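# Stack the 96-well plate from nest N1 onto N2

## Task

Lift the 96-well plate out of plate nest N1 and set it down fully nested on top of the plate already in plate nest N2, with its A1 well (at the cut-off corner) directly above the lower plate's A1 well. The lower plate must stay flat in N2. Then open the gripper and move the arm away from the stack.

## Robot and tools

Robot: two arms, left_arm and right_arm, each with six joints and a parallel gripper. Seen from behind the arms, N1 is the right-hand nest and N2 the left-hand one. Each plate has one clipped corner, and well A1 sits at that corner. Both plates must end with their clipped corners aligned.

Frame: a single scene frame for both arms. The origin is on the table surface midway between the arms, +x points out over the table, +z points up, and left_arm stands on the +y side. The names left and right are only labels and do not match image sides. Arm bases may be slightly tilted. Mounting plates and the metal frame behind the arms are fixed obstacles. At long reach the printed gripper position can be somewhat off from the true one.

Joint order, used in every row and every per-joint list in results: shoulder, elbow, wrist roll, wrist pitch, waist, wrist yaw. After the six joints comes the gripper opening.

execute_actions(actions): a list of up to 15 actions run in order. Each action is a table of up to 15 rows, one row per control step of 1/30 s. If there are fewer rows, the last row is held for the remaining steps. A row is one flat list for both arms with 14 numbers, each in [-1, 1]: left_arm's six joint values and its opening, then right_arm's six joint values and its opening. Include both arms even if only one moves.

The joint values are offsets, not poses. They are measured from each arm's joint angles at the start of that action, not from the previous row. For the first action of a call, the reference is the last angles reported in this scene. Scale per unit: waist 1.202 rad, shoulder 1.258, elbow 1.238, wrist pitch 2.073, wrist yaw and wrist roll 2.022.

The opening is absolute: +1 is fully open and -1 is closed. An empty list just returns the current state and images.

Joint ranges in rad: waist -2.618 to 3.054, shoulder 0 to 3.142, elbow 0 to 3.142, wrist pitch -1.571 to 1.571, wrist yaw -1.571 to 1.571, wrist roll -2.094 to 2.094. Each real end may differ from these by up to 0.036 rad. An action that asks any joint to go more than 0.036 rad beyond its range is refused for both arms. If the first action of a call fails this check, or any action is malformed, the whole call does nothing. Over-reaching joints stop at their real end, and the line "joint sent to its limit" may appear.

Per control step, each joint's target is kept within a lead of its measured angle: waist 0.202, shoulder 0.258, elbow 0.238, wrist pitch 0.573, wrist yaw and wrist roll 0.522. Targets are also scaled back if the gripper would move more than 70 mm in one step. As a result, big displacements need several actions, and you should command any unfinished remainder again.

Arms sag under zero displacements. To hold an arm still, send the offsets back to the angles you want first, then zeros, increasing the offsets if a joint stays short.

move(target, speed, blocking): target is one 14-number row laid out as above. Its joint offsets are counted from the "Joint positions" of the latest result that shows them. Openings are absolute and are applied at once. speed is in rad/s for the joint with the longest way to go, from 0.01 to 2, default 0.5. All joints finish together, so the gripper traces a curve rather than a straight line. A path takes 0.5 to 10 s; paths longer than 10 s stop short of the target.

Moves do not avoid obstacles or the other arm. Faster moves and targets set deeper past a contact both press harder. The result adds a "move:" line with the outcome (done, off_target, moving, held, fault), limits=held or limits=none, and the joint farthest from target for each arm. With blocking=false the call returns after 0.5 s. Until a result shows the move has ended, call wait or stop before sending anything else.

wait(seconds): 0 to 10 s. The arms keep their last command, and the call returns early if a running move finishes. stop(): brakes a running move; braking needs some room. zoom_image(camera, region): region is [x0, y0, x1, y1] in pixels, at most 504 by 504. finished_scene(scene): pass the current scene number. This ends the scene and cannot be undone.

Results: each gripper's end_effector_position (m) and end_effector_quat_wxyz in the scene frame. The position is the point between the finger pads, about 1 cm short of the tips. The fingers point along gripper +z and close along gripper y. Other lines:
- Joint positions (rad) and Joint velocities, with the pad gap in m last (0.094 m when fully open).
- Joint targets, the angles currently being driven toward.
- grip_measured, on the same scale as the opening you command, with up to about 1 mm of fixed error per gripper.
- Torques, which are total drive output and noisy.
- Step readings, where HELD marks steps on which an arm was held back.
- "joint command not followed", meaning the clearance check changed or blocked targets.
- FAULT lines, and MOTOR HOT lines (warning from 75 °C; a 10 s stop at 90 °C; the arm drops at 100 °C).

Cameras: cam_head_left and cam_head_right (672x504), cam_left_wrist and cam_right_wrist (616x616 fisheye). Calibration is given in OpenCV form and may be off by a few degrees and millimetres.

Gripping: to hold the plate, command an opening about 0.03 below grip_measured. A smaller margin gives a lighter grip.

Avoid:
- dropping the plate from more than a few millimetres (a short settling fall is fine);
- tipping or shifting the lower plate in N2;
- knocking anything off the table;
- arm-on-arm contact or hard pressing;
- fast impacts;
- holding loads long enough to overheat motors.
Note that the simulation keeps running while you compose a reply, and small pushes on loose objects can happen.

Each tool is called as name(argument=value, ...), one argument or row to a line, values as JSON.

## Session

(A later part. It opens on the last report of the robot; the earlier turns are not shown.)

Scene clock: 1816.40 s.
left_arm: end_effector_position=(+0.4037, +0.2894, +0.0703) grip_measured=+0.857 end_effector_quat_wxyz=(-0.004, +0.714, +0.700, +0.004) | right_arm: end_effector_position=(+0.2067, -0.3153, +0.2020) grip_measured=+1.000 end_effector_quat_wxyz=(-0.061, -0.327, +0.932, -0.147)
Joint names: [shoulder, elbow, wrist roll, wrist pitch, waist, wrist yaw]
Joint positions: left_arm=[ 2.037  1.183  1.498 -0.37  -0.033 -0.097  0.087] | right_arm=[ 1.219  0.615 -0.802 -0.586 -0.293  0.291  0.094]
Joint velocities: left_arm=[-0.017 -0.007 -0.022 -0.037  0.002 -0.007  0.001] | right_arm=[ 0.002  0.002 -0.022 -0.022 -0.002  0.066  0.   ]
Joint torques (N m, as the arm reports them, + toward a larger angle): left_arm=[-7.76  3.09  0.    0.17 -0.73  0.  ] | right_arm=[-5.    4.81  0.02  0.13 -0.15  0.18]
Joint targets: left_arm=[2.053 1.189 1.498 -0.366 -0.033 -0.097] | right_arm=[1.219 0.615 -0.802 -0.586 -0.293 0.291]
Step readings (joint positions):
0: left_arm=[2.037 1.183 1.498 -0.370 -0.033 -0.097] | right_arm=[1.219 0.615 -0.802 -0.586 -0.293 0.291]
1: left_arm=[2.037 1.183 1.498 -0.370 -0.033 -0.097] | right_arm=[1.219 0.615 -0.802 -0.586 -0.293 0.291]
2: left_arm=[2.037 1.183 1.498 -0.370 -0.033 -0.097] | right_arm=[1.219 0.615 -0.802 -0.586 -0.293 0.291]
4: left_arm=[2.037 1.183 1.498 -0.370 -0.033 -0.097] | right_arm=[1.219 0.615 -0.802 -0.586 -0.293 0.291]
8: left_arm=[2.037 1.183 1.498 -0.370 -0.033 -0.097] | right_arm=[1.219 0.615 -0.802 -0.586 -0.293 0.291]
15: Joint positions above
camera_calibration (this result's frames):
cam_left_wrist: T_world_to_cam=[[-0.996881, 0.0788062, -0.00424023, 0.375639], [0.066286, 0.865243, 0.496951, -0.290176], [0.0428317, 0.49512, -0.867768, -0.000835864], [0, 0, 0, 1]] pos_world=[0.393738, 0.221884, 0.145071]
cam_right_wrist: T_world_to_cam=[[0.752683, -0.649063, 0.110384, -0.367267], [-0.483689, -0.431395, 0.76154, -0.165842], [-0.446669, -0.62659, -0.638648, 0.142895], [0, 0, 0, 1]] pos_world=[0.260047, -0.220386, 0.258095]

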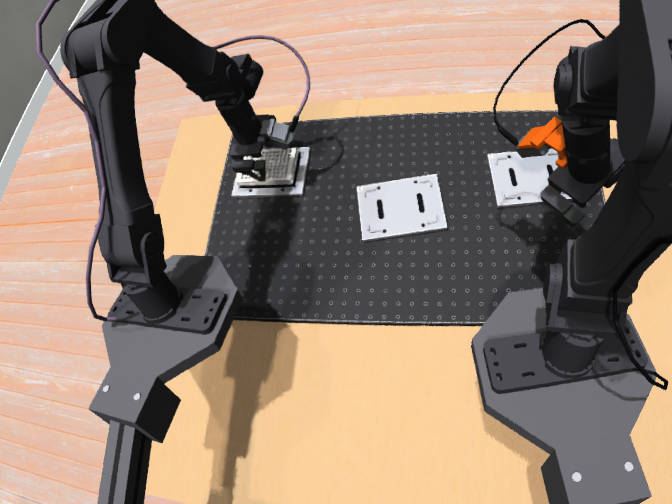

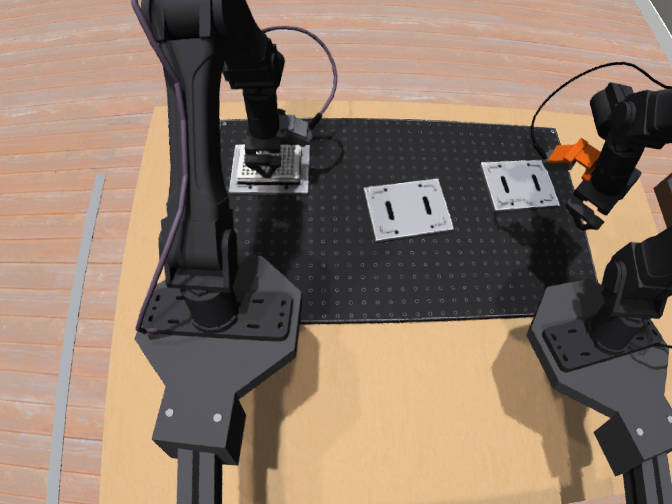

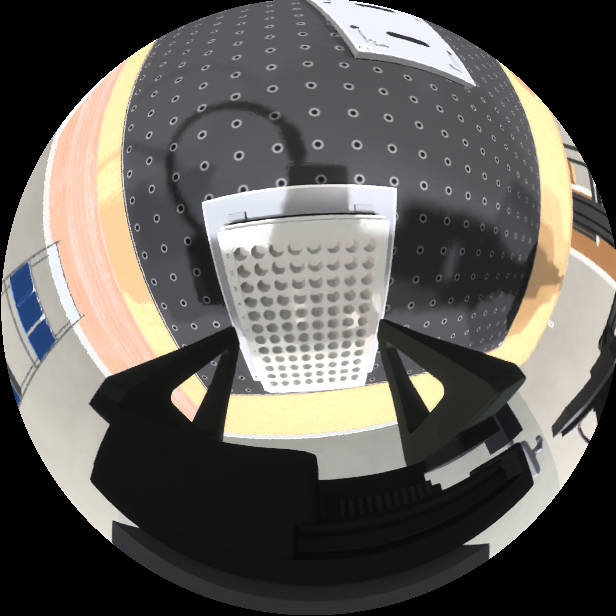

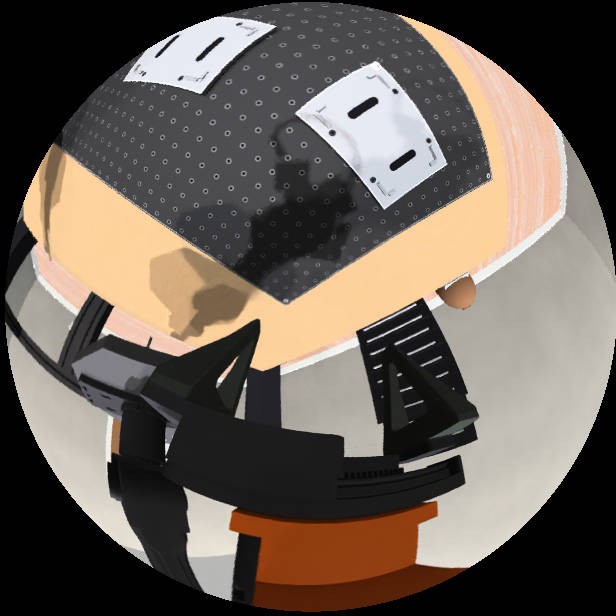

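execute_actions(
  actions=[
    [[0.012,0.005,0,0.002,0,0,0.86,0,0,0,0,0,0,1],[0.013,0.005,0,0.002,0,0,0.86,0,0,0,0,0,0,1],[0.014,0.005,0,0.002,0,0,0.86,0,0,0,0,0,0,1],[0.015,0.005,0,0.002,0,0,0.86,0,0,0,0,0,0,1],[0.016,0.005,0,0.002,0,0,0.86,0,0,0,0,0,0,1],[0.016,0.005,0,0.002,0,0,0.86,0,0,0,0,0,0,1],[0.016,0.005,0,0.002,0,0,0.86,0,0,0,0,0,0,1],[0.016,0.005,0,0.002,0,0,0.86,0,0,0,0,0,0,1],[0.016,0.005,0,0.002,0,0,0.86,0,0,0,0,0,0,1],[0.016,0.005,0,0.002,0,0,0.86,0,0,0,0,0,0,1],[0.012,0.005,0,0.002,0,0,0.86,0,0,0,0,0,0,1]],
  ],
)

Scene clock: 1824.67 s.
left_arm: end_effector_position=(+0.4000, +0.2894, +0.0652) grip_measured=+0.857 end_effector_quat_wxyz=(-0.009, +0.715, +0.699, -0.001) | right_arm: end_effector_position=(+0.2067, -0.3153, +0.2020) grip_measured=+1.000 end_effector_quat_wxyz=(-0.061, -0.327, +0.932, -0.147)
Joint names: [shoulder, elbow, wrist roll, wrist pitch, waist, wrist yaw]
Joint positions: left_arm=[ 2.053  1.183  1.498 -0.368 -0.033 -0.097  0.087] | right_arm=[ 1.219  0.615 -0.802 -0.586 -0.293  0.291  0.094]
Joint velocities: left_arm=[-0.002  0.002  0.081  0.037  0.007  0.022  0.   ] | right_arm=[-0.007  0.002 -0.037 -0.095  0.037  0.007  0.   ]
Joint torques (N m, as the arm reports them, + toward a larger angle): left_arm=[-8.8   3.05  0.    0.14 -0.74  0.01] | right_arm=[-5.02  4.81  0.02  0.13 -0.14  0.18]
Joint targets: left_arm=[2.053 1.189 1.498 -0.365 -0.033 -0.097] | right_arm=[1.219 0.615 -0.802 -0.586 -0.293 0.291]
Step readings (joint positions):
0: left_arm=[2.037 1.183 1.498 -0.370 -0.033 -0.097] | right_arm=[1.219 0.615 -0.802 -0.586 -0.293 0.291]
1: left_arm=[2.037 1.183 1.498 -0.370 -0.033 -0.097] | right_arm=[1.219 0.615 -0.802 -0.586 -0.293 0.291]
2: left_arm=[2.038 1.183 1.498 -0.369 -0.033 -0.097] | right_arm=[1.219 0.615 -0.802 -0.586 -0.293 0.291]
4: left_arm=[2.042 1.183 1.498 -0.368 -0.033 -0.097] | right_arm=[1.219 0.615 -0.802 -0.586 -0.293 0.291]
8: left_arm=[2.052 1.183 1.498 -0.368 -0.033 -0.097] | right_arm=[1.219 0.615 -0.802 -0.586 -0.293 0.291]
15: Joint positions above
camera_calibration (this result's frames):
cam_left_wrist: T_world_to_cam=[[-0.996758, 0.0799431, 0.00906104, 0.370625], [0.0738584, 0.864551, 0.497089, -0.290162], [0.0319051, 0.496147, -0.867652, -0.000974586], [0, 0, 0, 1]] pos_world=[0.390885, 0.221715, 0.140033]
cam_right_wrist: T_world_to_cam=[[0.752683, -0.649063, 0.110384, -0.367267], [-0.483689, -0.431395, 0.76154, -0.165842], [-0.446669, -0.62659, -0.638648, 0.142895], [0, 0, 0, 1]] pos_world=[0.260047, -0.220386, 0.258095]

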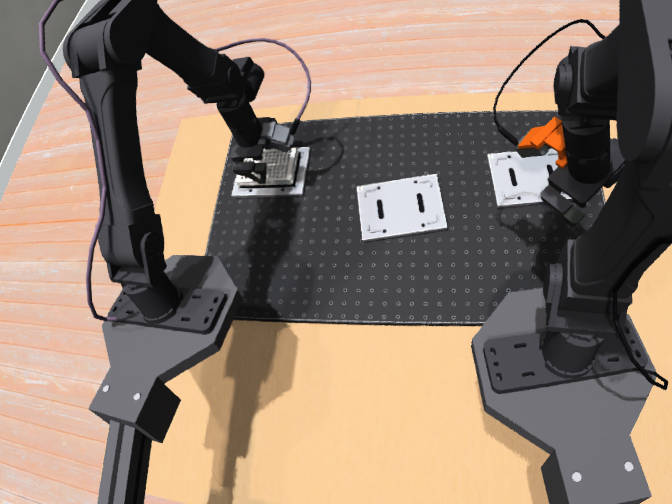

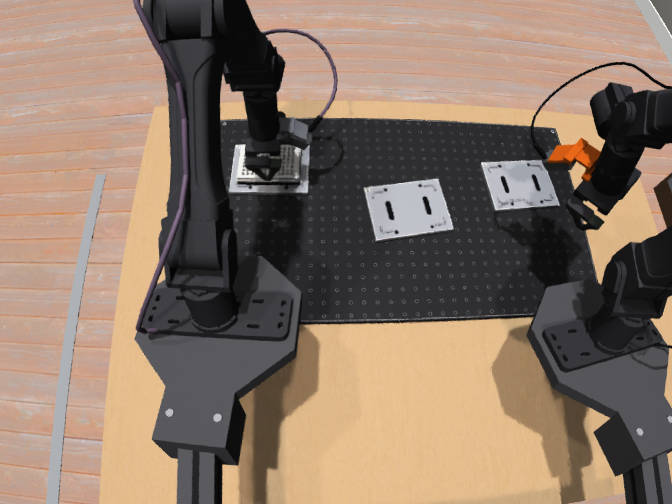

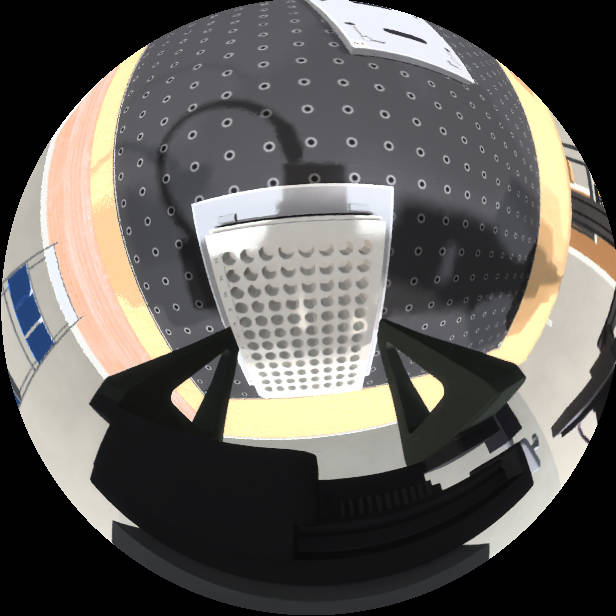

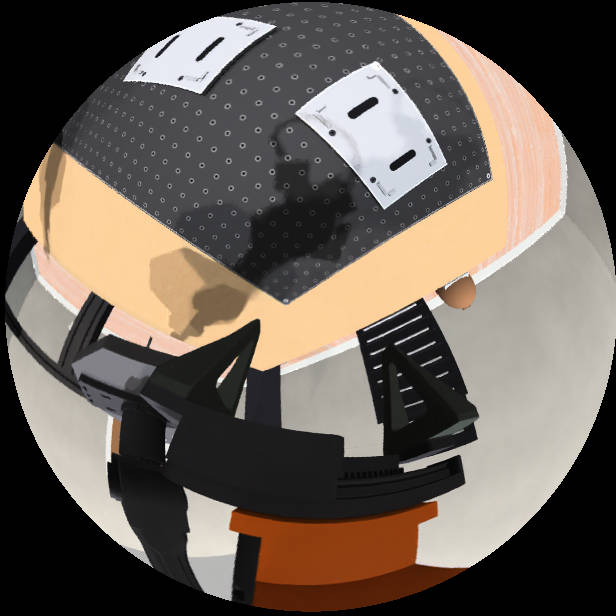

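zoom_image(
  camera="cam_left_wrist",
  region=[170, 160, 420, 410],
)

Region (170, 160, 420, 410) of cam_left_wrist's 616x616 image, scaled by 2.016, with more detail than that image has.

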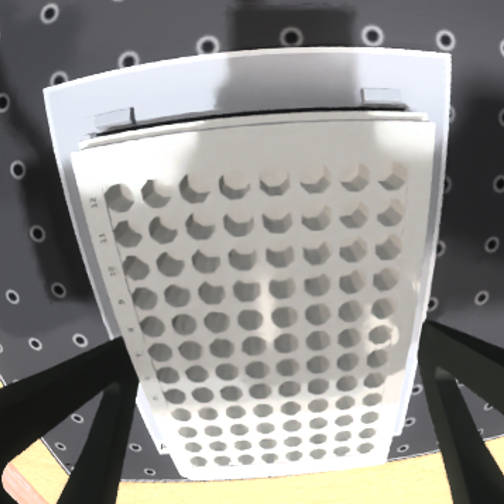

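execute_actions(
  actions=[
    [[-0.004,0.005,0,0,0,0,0.86,0,0,0,0,0,0,1],[-0.008,0.005,0,0,0,0,0.86,0,0,0,0,0,0,1],[-0.012,0.005,0,0,0,0,0.86,0,0,0,0,0,0,1],[-0.015,0.005,0,0,0,0,0.86,0,0,0,0,0,0,1],[-0.018,0.005,0,0,0,0,0.86,0,0,0,0,0,0,1],[-0.020,0.005,0,0,0,0,0.86,0,0,0,0,0,0,1],[-0.022,0.005,0,0,0,0,0.86,0,0,0,0,0,0,1],[-0.023,0.005,0,0,0,0,0.86,0,0,0,0,0,0,1],[-0.024,0.005,0,0,0,0,0.86,0,0,0,0,0,0,1],[-0.025,0.005,0,0,0,0,0.86,0,0,0,0,0,0,1]],
  ],
)

Scene clock: 1837.50 s.
left_arm: end_effector_position=(+0.4000, +0.2894, +0.0652) grip_measured=+0.857 end_effector_quat_wxyz=(-0.009, +0.715, +0.699, -0.001) | right_arm: end_effector_position=(+0.2067, -0.3153, +0.2020) grip_measured=+1.000 end_effector_quat_wxyz=(-0.061, -0.327, +0.932, -0.147)
Joint names: [shoulder, elbow, wrist roll, wrist pitch, waist, wrist yaw]
Joint positions: left_arm=[ 2.053  1.183  1.498 -0.368 -0.033 -0.097  0.087] | right_arm=[ 1.219  0.615 -0.802 -0.586 -0.293  0.291  0.094]
Joint velocities: left_arm=[ 0.007 -0.007  0.051 -0.022 -0.002  0.007 -0.   ] | right_arm=[ 0.012 -0.007 -0.051  0.022  0.002 -0.007  0.   ]
Joint torques (N m, as the arm reports them, + toward a larger angle): left_arm=[-10.92   3.02   0.     0.11  -0.74   0.01] | right_arm=[-5.04  4.8   0.01  0.13 -0.17  0.18]
Joint targets: left_arm=[2.021 1.189 1.498 -0.368 -0.033 -0.097] | right_arm=[1.219 0.615 -0.802 -0.586 -0.293 0.291]
Step readings (joint positions):
0: left_arm=[2.053 1.183 1.498 -0.368 -0.033 -0.097] | right_arm=[1.219 0.615 -0.802 -0.586 -0.293 0.291]
1: left_arm=[2.053 1.183 1.498 -0.368 -0.033 -0.097] | right_arm=[1.219 0.615 -0.802 -0.586 -0.293 0.291]
2: left_arm=[2.053 1.183 1.498 -0.368 -0.033 -0.097] | right_arm=[1.219 0.615 -0.802 -0.586 -0.293 0.291]
4: left_arm=[2.053 1.183 1.498 -0.368 -0.033 -0.097] | right_arm=[1.219 0.615 -0.802 -0.586 -0.293 0.291]
8: left_arm=[2.053 1.183 1.498 -0.368 -0.033 -0.097] | right_arm=[1.219 0.615 -0.802 -0.586 -0.293 0.291]
15: Joint positions above
camera_calibration (this result's frames):
cam_left_wrist: T_world_to_cam=[[-0.996758, 0.0799431, 0.00906104, 0.370625], [0.0738584, 0.864551, 0.497089, -0.290162], [0.0319051, 0.496147, -0.867652, -0.000974586], [0, 0, 0, 1]] pos_world=[0.390885, 0.221715, 0.140033]
cam_right_wrist: T_world_to_cam=[[0.752683, -0.649063, 0.110384, -0.367267], [-0.483689, -0.431395, 0.76154, -0.165842], [-0.446669, -0.62659, -0.638648, 0.142895], [0, 0, 0, 1]] pos_world=[0.260047, -0.220386, 0.258095]

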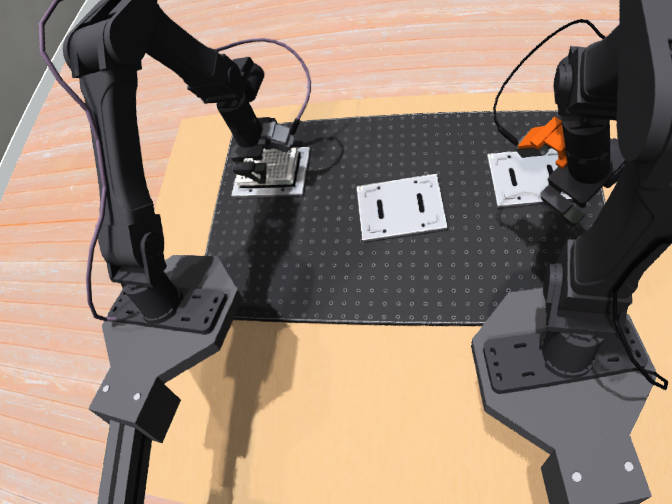

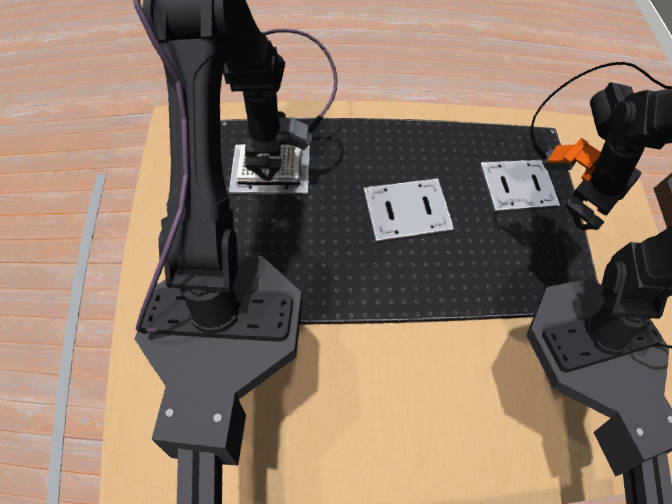

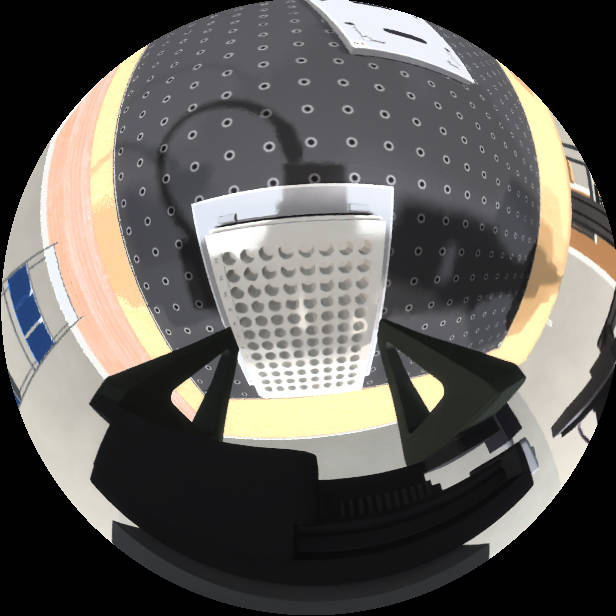

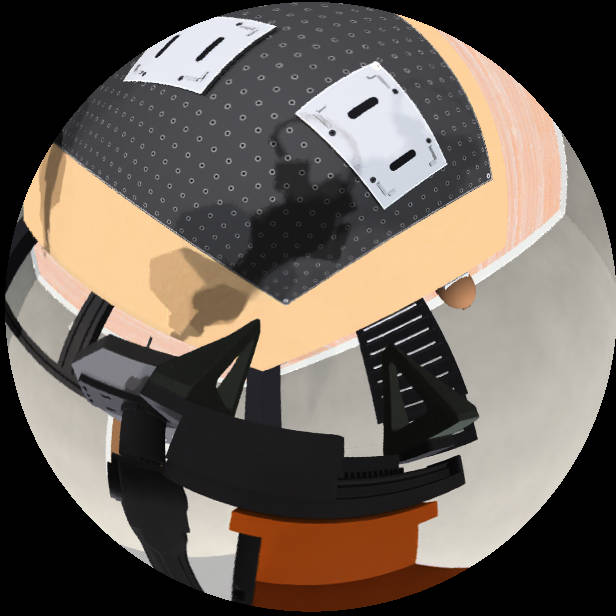

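execute_actions(
  actions=[
    [[-0.025,0.005,0,0,0,0,0.86,0,0,0,0,0,0,1],[-0.026,0.005,0,0,0,0,0.86,0,0,0,0,0,0,1],[-0.027,0.005,0,0,0,0,0.86,0,0,0,0,0,0,1],[-0.030,0.005,0,0,0,0,0.86,0,0,0,0,0,0,1],[-0.032,0.005,0,0,0,0,0.86,0,0,0,0,0,0,1],[-0.030,0.005,0,0,0,0,0.86,0,0,0,0,0,0,1],[-0.0275,0.005,0,0,0,0,0.86,0,0,0,0,0,0,1]],
  ],
)

Scene clock: 1845.27 s.
left_arm: end_effector_position=(+0.4027, +0.2894, +0.0684) grip_measured=+0.857 end_effector_quat_wxyz=(-0.005, +0.714, +0.700, +0.003) | right_arm: end_effector_position=(+0.2067, -0.3153, +0.2020) grip_measured=+1.000 end_effector_quat_wxyz=(-0.061, -0.327, +0.932, -0.147)
Joint names: [shoulder, elbow, wrist roll, wrist pitch, waist, wrist yaw]
Joint positions: left_arm=[ 2.043  1.183  1.498 -0.367 -0.033 -0.097  0.087] | right_arm=[ 1.219  0.615 -0.802 -0.586 -0.293  0.291  0.094]
Joint velocities: left_arm=[-0.007 -0.002  0.022  0.007 -0.012 -0.037 -0.001] | right_arm=[ 0.012  0.012  0.007 -0.022 -0.002  0.037  0.   ]
Joint torques (N m, as the arm reports them, + toward a larger angle): left_arm=[-10.5    2.98   0.     0.09  -0.75   0.  ] | right_arm=[-5.02  4.8   0.02  0.13 -0.16  0.18]
Joint targets: left_arm=[2.018 1.189 1.498 -0.367 -0.033 -0.097] | right_arm=[1.219 0.615 -0.802 -0.586 -0.293 0.291]
Step readings (joint positions):
0: left_arm=[2.053 1.183 1.498 -0.368 -0.033 -0.097] | right_arm=[1.219 0.615 -0.802 -0.586 -0.293 0.291]
1: left_arm=[2.053 1.183 1.498 -0.368 -0.033 -0.097] | right_arm=[1.219 0.615 -0.802 -0.586 -0.293 0.291]
2: left_arm=[2.053 1.183 1.498 -0.368 -0.033 -0.097] | right_arm=[1.219 0.615 -0.802 -0.586 -0.293 0.291]
4: left_arm=[2.052 1.183 1.498 -0.368 -0.033 -0.097] | right_arm=[1.219 0.615 -0.802 -0.586 -0.293 0.291]
8: left_arm=[2.044 1.183 1.498 -0.367 -0.033 -0.097] | right_arm=[1.219 0.615 -0.802 -0.586 -0.293 0.291]
15: Joint positions above
camera_calibration (this result's frames):
cam_left_wrist: T_world_to_cam=[[-0.996866, 0.0791001, -0.000819902, 0.3743], [0.0682331, 0.865066, 0.496996, -0.289833], [0.0400217, 0.495383, -0.867752, -0.00136359], [0, 0, 0, 1]] pos_world=[0.392958, 0.221793, 0.143169]
cam_right_wrist: T_world_to_cam=[[0.752683, -0.649063, 0.110384, -0.367267], [-0.483689, -0.431395, 0.76154, -0.165842], [-0.446669, -0.62659, -0.638648, 0.142895], [0, 0, 0, 1]] pos_world=[0.260047, -0.220386, 0.258095]

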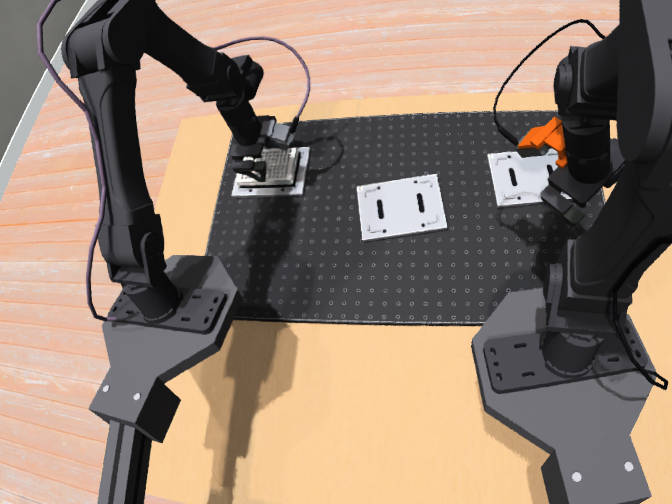

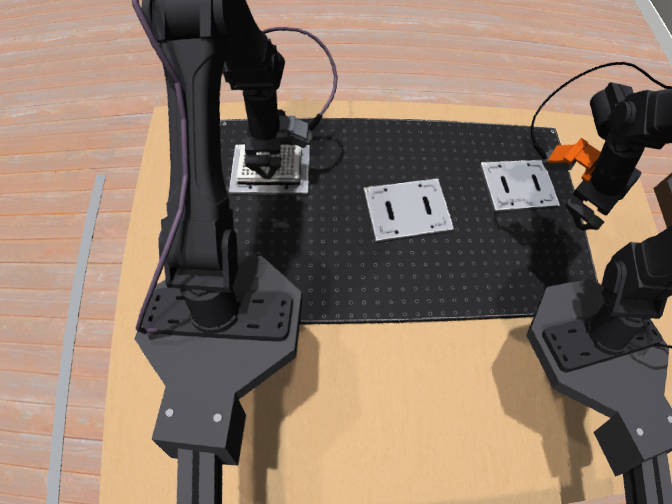

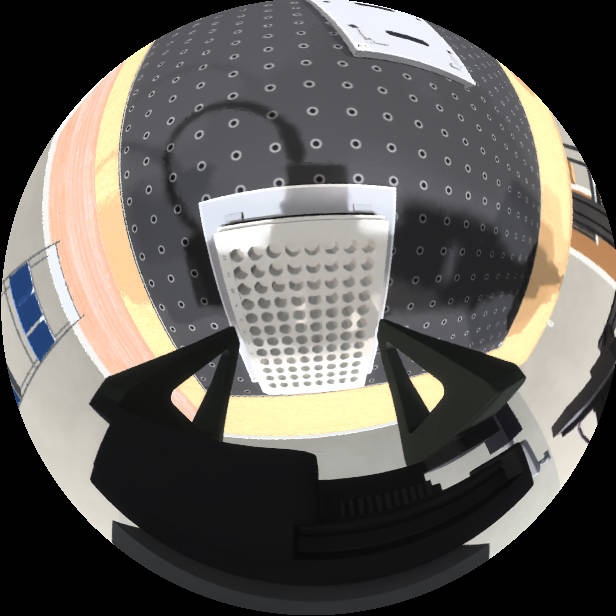

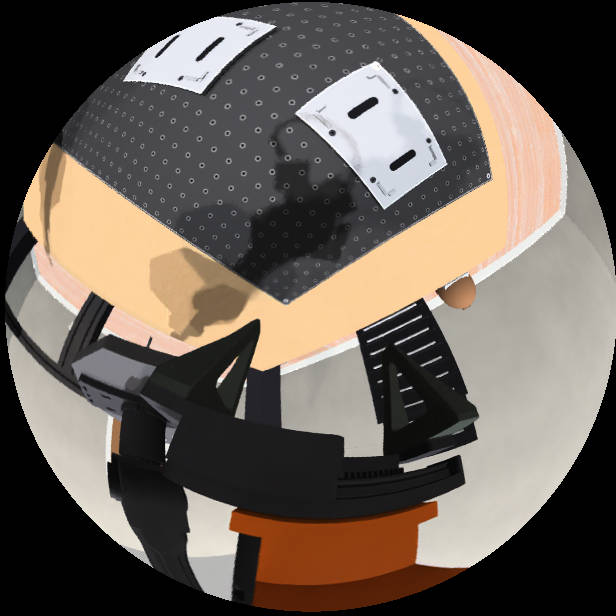

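execute_actions(
  actions=[
    [[-0.012,0.005,0,0.0025,0,0,0.86,0,0,0,0,0,0,1]],
    [[-0.010,0.005,0,0.002,0,0,0.84,0,0,0,0,0,0,1],[-0.010,0.005,0,0.002,0,0,0.82,0,0,0,0,0,0,1],[-0.010,0.005,0,0.002,0,0,0.80,0,0,0,0,0,0,1],[-0.010,0.005,0,0.002,0,0,0.79,0,0,0,0,0,0,1],[-0.010,0.005,0,0.002,0,0,0.78,0,0,0,0,0,0,1],[-0.010,0.005,0,0.002,0,0,0.77,0,0,0,0,0,0,1],[-0.010,0.005,0,0.002,0,0,0.76,0,0,0,0,0,0,1],[-0.010,0.005,0,0.002,0,0,0.75,0,0,0,0,0,0,1],[-0.010,0.005,0,0.002,0,0,0.74,0,0,0,0,0,0,1]],
  ],
)

Scene clock: 1851.27 s.
left_arm: end_effector_position=(+0.4029, +0.2894, +0.0684) grip_measured=+0.743 end_effector_quat_wxyz=(-0.005, +0.714, +0.700, +0.003) | right_arm: end_effector_position=(+0.2067, -0.3153, +0.2020) grip_measured=+1.000 end_effector_quat_wxyz=(-0.061, -0.327, +0.932, -0.147)
Joint names: [shoulder, elbow, wrist roll, wrist pitch, waist, wrist yaw]
Joint positions: left_arm=[ 2.043  1.183  1.498 -0.366 -0.033 -0.097  0.082] | right_arm=[ 1.219  0.615 -0.802 -0.586 -0.293  0.291  0.094]
Joint velocities: left_arm=[-0.017  0.017 -0.037 -0.022  0.007 -0.022 -0.001] | right_arm=[-0.007  0.002 -0.037 -0.066 -0.012 -0.037  0.   ]
Joint torques (N m, as the arm reports them, + toward a larger angle): left_arm=[-9.64  3.07  0.    0.17 -0.74  0.01] | right_arm=[-4.99  4.79  0.01  0.13 -0.16  0.18]
Joint targets: left_arm=[2.031 1.189 1.498 -0.362 -0.033 -0.097] | right_arm=[1.219 0.615 -0.802 -0.586 -0.293 0.291]
Step readings (joint positions; steps 1 to 15: 1st action; 16 to 30: 2nd action):
0: left_arm=[2.043 1.183 1.498 -0.367 -0.033 -0.097] | right_arm=[1.219 0.615 -0.802 -0.586 -0.293 0.291]
1: left_arm=[2.043 1.183 1.498 -0.367 -0.033 -0.097] | right_arm=[1.219 0.615 -0.802 -0.586 -0.293 0.291]
2: left_arm=[2.043 1.183 1.498 -0.367 -0.033 -0.097] | right_arm=[1.219 0.615 -0.802 -0.586 -0.293 0.291]
4: left_arm=[2.043 1.183 1.498 -0.367 -0.033 -0.097] | right_arm=[1.219 0.615 -0.802 -0.586 -0.293 0.291]
8: left_arm=[2.043 1.183 1.498 -0.366 -0.033 -0.097] | right_arm=[1.219 0.615 -0.802 -0.586 -0.293 0.291]
15: left_arm=[2.043 1.183 1.498 -0.366 -0.033 -0.097] | right_arm=[1.219 0.615 -0.802 -0.586 -0.293 0.291]
16: left_arm=[2.043 1.183 1.498 -0.366 -0.033 -0.097] | right_arm=[1.219 0.615 -0.802 -0.586 -0.293 0.291]
17: left_arm=[2.043 1.183 1.498 -0.366 -0.033 -0.097] | right_arm=[1.219 0.615 -0.802 -0.586 -0.293 0.291]
19: left_arm=[2.043 1.183 1.498 -0.366 -0.033 -0.097] | right_arm=[1.219 0.615 -0.802 -0.586 -0.293 0.291]
23: left_arm=[2.043 1.183 1.498 -0.366 -0.033 -0.097] | right_arm=[1.219 0.615 -0.802 -0.586 -0.293 0.291]
30: Joint positions above
camera_calibration (this result's frames):
cam_left_wrist: T_world_to_cam=[[-0.996871, 0.0790349, -0.00157998, 0.374562], [0.0678004, 0.865105, 0.496987, -0.289666], [0.0406462, 0.495325, -0.867757, -0.00159758], [0, 0, 0, 1]] pos_world=[0.393094, 0.22178, 0.143166]
cam_right_wrist: T_world_to_cam=[[0.752683, -0.649063, 0.110384, -0.367267], [-0.483689, -0.431395, 0.76154, -0.165842], [-0.446669, -0.62659, -0.638648, 0.142895], [0, 0, 0, 1]] pos_world=[0.260047, -0.220386, 0.258095]

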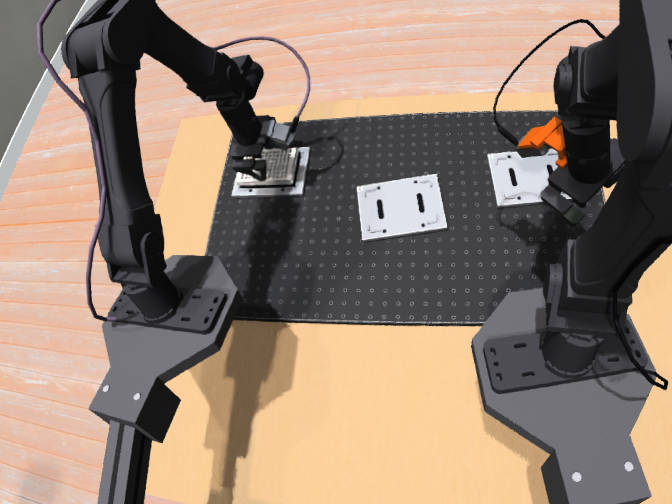

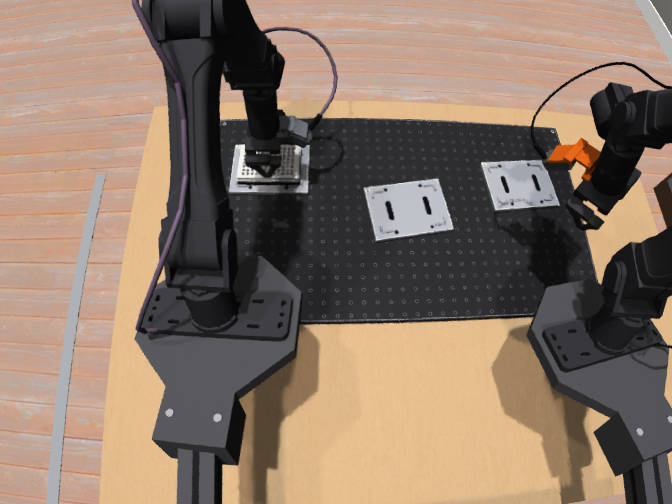

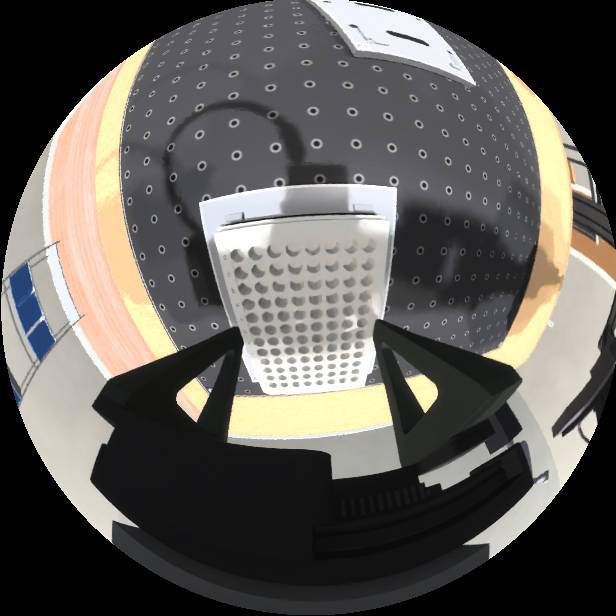

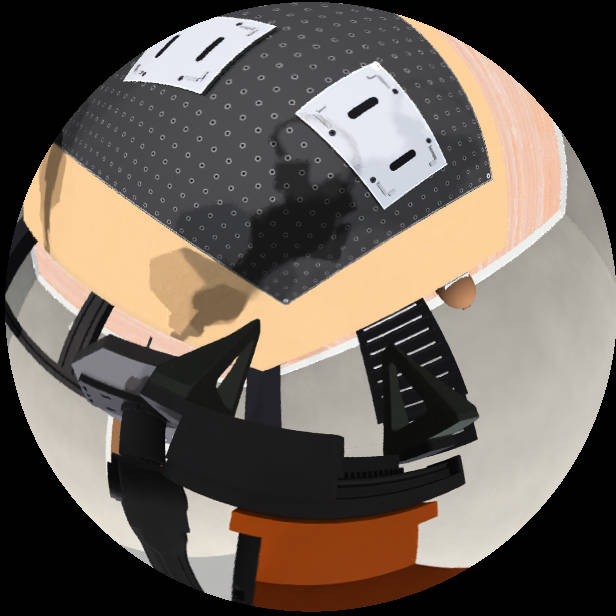

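execute_actions(
  actions=[
    [[-0.010,0.005,0,0.002,0,0,0.735,0,0,0,0,0,0,1],[-0.010,0.005,0,0.002,0,0,0.73,0,0,0,0,0,0,1],[-0.010,0.005,0,0.002,0,0,0.725,0,0,0,0,0,0,1],[-0.010,0.005,0,0.002,0,0,0.72,0,0,0,0,0,0,1],[-0.010,0.005,0,0.002,0,0,0.715,0,0,0,0,0,0,1],[-0.010,0.005,0,0.002,0,0,0.71,0,0,0,0,0,0,1],[-0.010,0.005,0,0.002,0,0,0.705,0,0,0,0,0,0,1],[-0.010,0.005,0,0.002,0,0,0.70,0,0,0,0,0,0,1],[-0.010,0.005,0,0.002,0,0,0.695,0,0,0,0,0,0,1],[-0.010,0.005,0,0.002,0,0,0.69,0,0,0,0,0,0,1]],
  ],
)

Scene clock: 1855.50 s.
left_arm: end_effector_position=(+0.4029, +0.2894, +0.0684) grip_measured=+0.693 end_effector_quat_wxyz=(-0.005, +0.714, +0.700, +0.003) | right_arm: end_effector_position=(+0.2067, -0.3153, +0.2020) grip_measured=+1.000 end_effector_quat_wxyz=(-0.061, -0.327, +0.932, -0.147)
Joint names: [shoulder, elbow, wrist roll, wrist pitch, waist, wrist yaw]
Joint positions: left_arm=[ 2.043  1.183  1.498 -0.366 -0.033 -0.097  0.08 ] | right_arm=[ 1.219  0.615 -0.802 -0.586 -0.293  0.291  0.094]
Joint velocities: left_arm=[-0.002  0.007  0.037 -0.007 -0.012 -0.007 -0.001] | right_arm=[-0.002 -0.002 -0.007 -0.022 -0.027 -0.037  0.   ]
Joint torques (N m, as the arm reports them, + toward a larger angle): left_arm=[-9.65  3.07  0.    0.17 -0.75  0.  ] | right_arm=[-5.01  4.8   0.01  0.14 -0.15  0.17]
Joint targets: left_arm=[2.031 1.189 1.498 -0.362 -0.033 -0.097] | right_arm=[1.219 0.615 -0.802 -0.586 -0.293 0.291]
Step readings (joint positions):
0: left_arm=[2.043 1.183 1.498 -0.366 -0.033 -0.097] | right_arm=[1.219 0.615 -0.802 -0.586 -0.293 0.291]
1: left_arm=[2.043 1.183 1.498 -0.366 -0.033 -0.097] | right_arm=[1.219 0.615 -0.802 -0.586 -0.293 0.291]
2: left_arm=[2.043 1.183 1.498 -0.366 -0.033 -0.097] | right_arm=[1.219 0.615 -0.802 -0.586 -0.293 0.291]
4: left_arm=[2.043 1.183 1.498 -0.366 -0.033 -0.097] | right_arm=[1.219 0.615 -0.802 -0.586 -0.293 0.291]
8: left_arm=[2.043 1.183 1.498 -0.366 -0.033 -0.097] | right_arm=[1.219 0.615 -0.802 -0.586 -0.293 0.291]
15: Joint positions above
camera_calibration (this result's frames):
cam_left_wrist: T_world_to_cam=[[-0.996871, 0.0790349, -0.00157998, 0.374562], [0.0678004, 0.865105, 0.496987, -0.289666], [0.0406462, 0.495325, -0.867757, -0.00159758], [0, 0, 0, 1]] pos_world=[0.393094, 0.22178, 0.143166]
cam_right_wrist: T_world_to_cam=[[0.752683, -0.649063, 0.110384, -0.367267], [-0.483689, -0.431395, 0.76154, -0.165842], [-0.446669, -0.62659, -0.638648, 0.142895], [0, 0, 0, 1]] pos_world=[0.260047, -0.220386, 0.258095]

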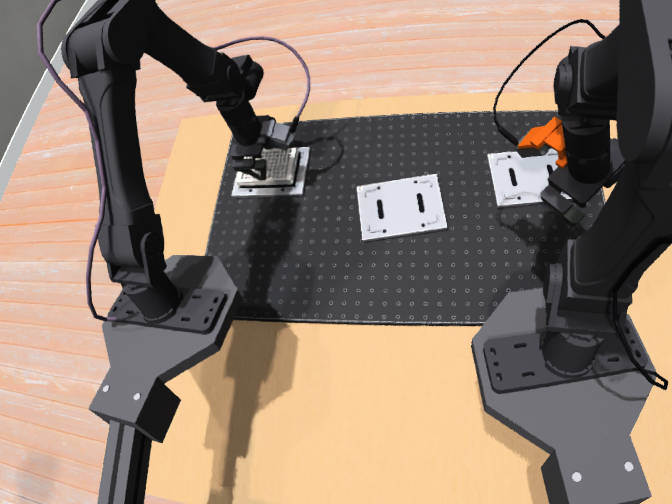

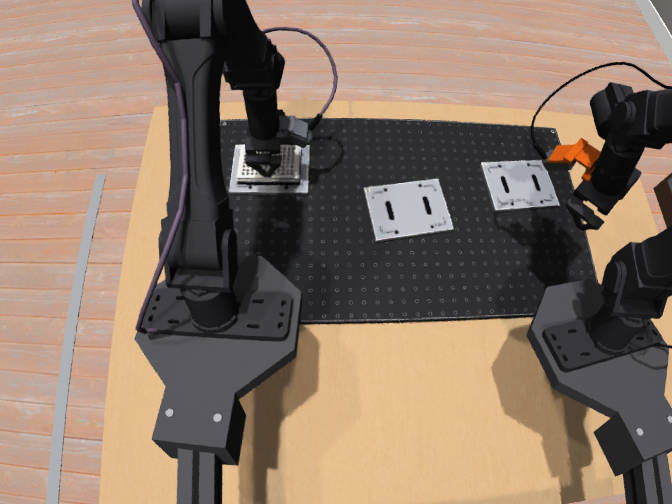

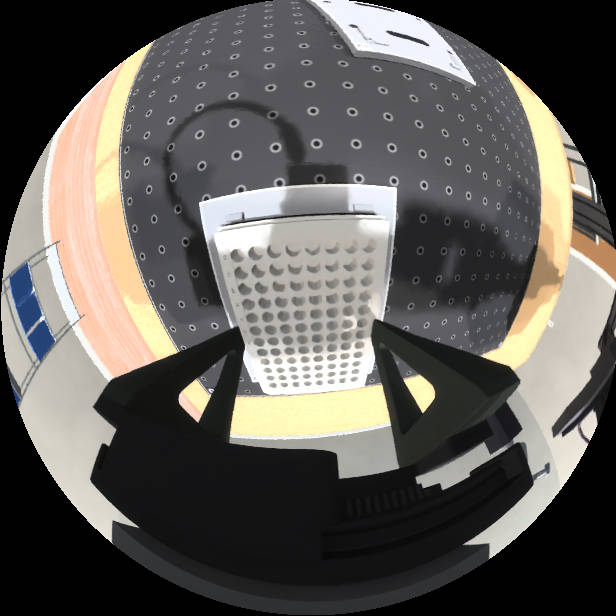

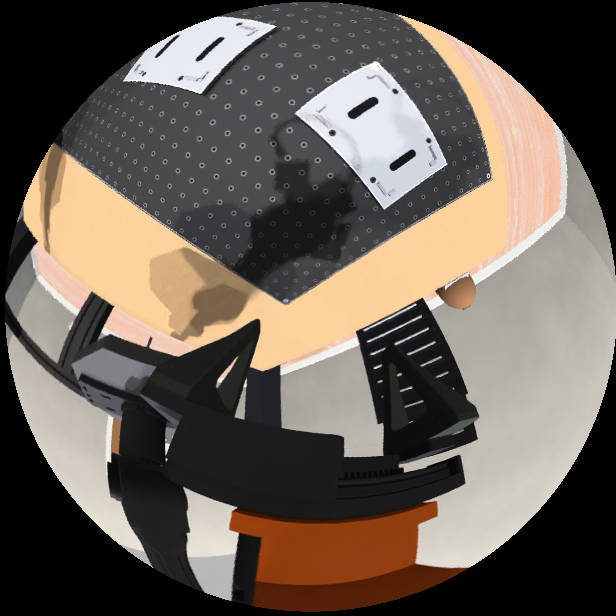

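execute_actions(
  actions=[
    [[-0.010,0.005,0,0.002,0,0,0.688,0,0,0,0,0,0,1],[-0.010,0.005,0,0.002,0,0,0.685,0,0,0,0,0,0,1],[-0.010,0.005,0,0.002,0,0,0.682,0,0,0,0,0,0,1],[-0.010,0.005,0,0.002,0,0,0.679,0,0,0,0,0,0,1],[-0.010,0.005,0,0.002,0,0,0.676,0,0,0,0,0,0,1],[-0.010,0.005,0,0.002,0,0,0.673,0,0,0,0,0,0,1],[-0.010,0.005,0,0.002,0,0,0.67,0,0,0,0,0,0,1]],
  ],
)

Scene clock: 1859.93 s.
left_arm: end_effector_position=(+0.4033, +0.2893, +0.0684) grip_measured=+0.673 end_effector_quat_wxyz=(-0.004, +0.714, +0.700, +0.003) | right_arm: end_effector_position=(+0.2067, -0.3153, +0.2020) grip_measured=+1.000 end_effector_quat_wxyz=(-0.061, -0.327, +0.932, -0.147)
Joint names: [shoulder, elbow, wrist roll, wrist pitch, waist, wrist yaw]
Joint positions: left_arm=[ 2.043  1.183  1.498 -0.365 -0.033 -0.097  0.079] | right_arm=[ 1.219  0.615 -0.802 -0.586 -0.293  0.291  0.094]
Joint velocities: left_arm=[ 0.002  0.017 -0.007 -0.051  0.002 -0.007 -0.001] | right_arm=[ 0.002  0.002  0.007  0.051 -0.017  0.022  0.   ]
Joint torques (N m, as the arm reports them, + toward a larger angle): left_arm=[-9.64  3.07  0.    0.16 -0.74  0.01] | right_arm=[-5.    4.8   0.01  0.13 -0.16  0.18]
Joint targets: left_arm=[2.031 1.189 1.498 -0.362 -0.033 -0.097] | right_arm=[1.219 0.615 -0.802 -0.586 -0.293 0.291]
Step readings (joint positions):
0: left_arm=[2.043 1.183 1.498 -0.366 -0.033 -0.097] | right_arm=[1.219 0.615 -0.802 -0.586 -0.293 0.291]
1: left_arm=[2.043 1.183 1.498 -0.366 -0.033 -0.097] | right_arm=[1.219 0.615 -0.802 -0.586 -0.293 0.291]
2: left_arm=[2.043 1.183 1.498 -0.366 -0.033 -0.097] | right_arm=[1.219 0.615 -0.802 -0.586 -0.293 0.291]
4: left_arm=[2.043 1.183 1.498 -0.366 -0.033 -0.097] | right_arm=[1.219 0.615 -0.802 -0.586 -0.293 0.291]
8: left_arm=[2.043 1.183 1.498 -0.365 -0.033 -0.097] | right_arm=[1.219 0.615 -0.802 -0.586 -0.293 0.291]
15: Joint positions above
camera_calibration (this result's frames):
cam_left_wrist: T_world_to_cam=[[-0.996877, 0.0789043, -0.00310013, 0.375084], [0.0669351, 0.865184, 0.496967, -0.289333], [0.041895, 0.495208, -0.867764, -0.00206605], [0, 0, 0, 1]] pos_world=[0.393366, 0.221754, 0.143159]
cam_right_wrist: T_world_to_cam=[[0.752683, -0.649063, 0.110384, -0.367267], [-0.483689, -0.431395, 0.76154, -0.165842], [-0.446669, -0.62659, -0.638648, 0.142895], [0, 0, 0, 1]] pos_world=[0.260047, -0.220386, 0.258095]

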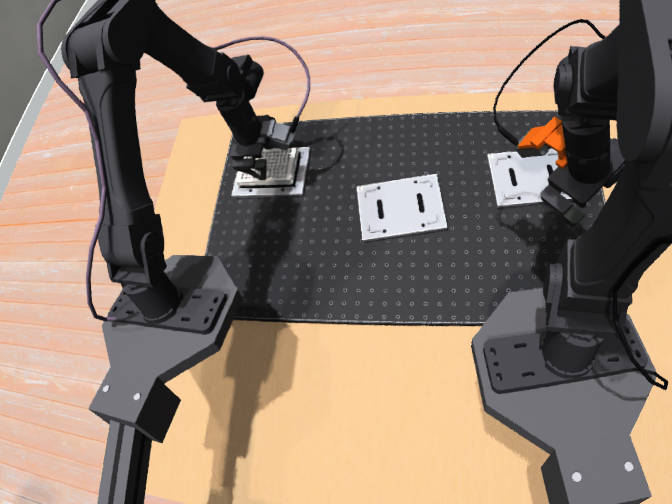

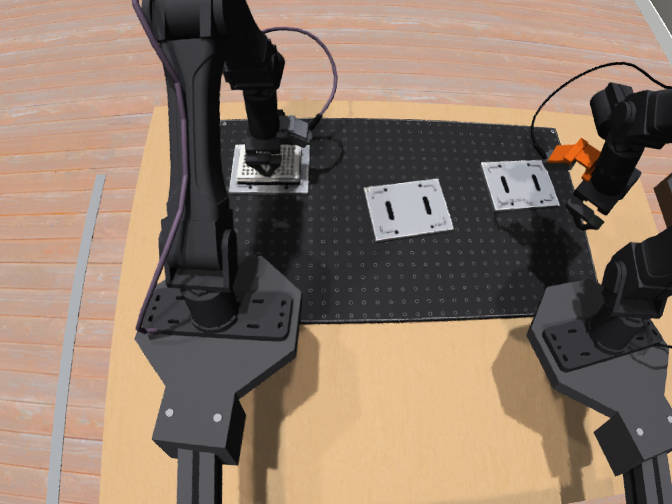

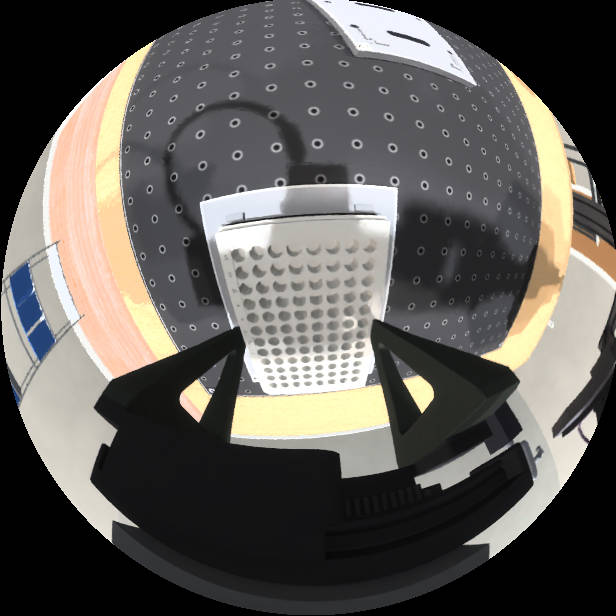

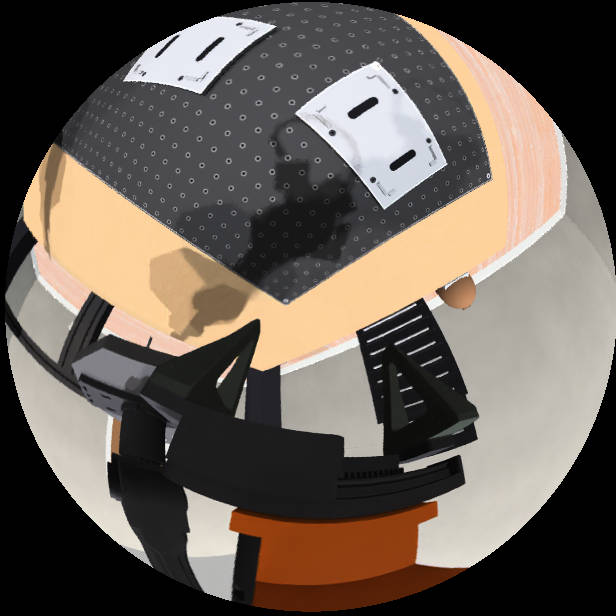

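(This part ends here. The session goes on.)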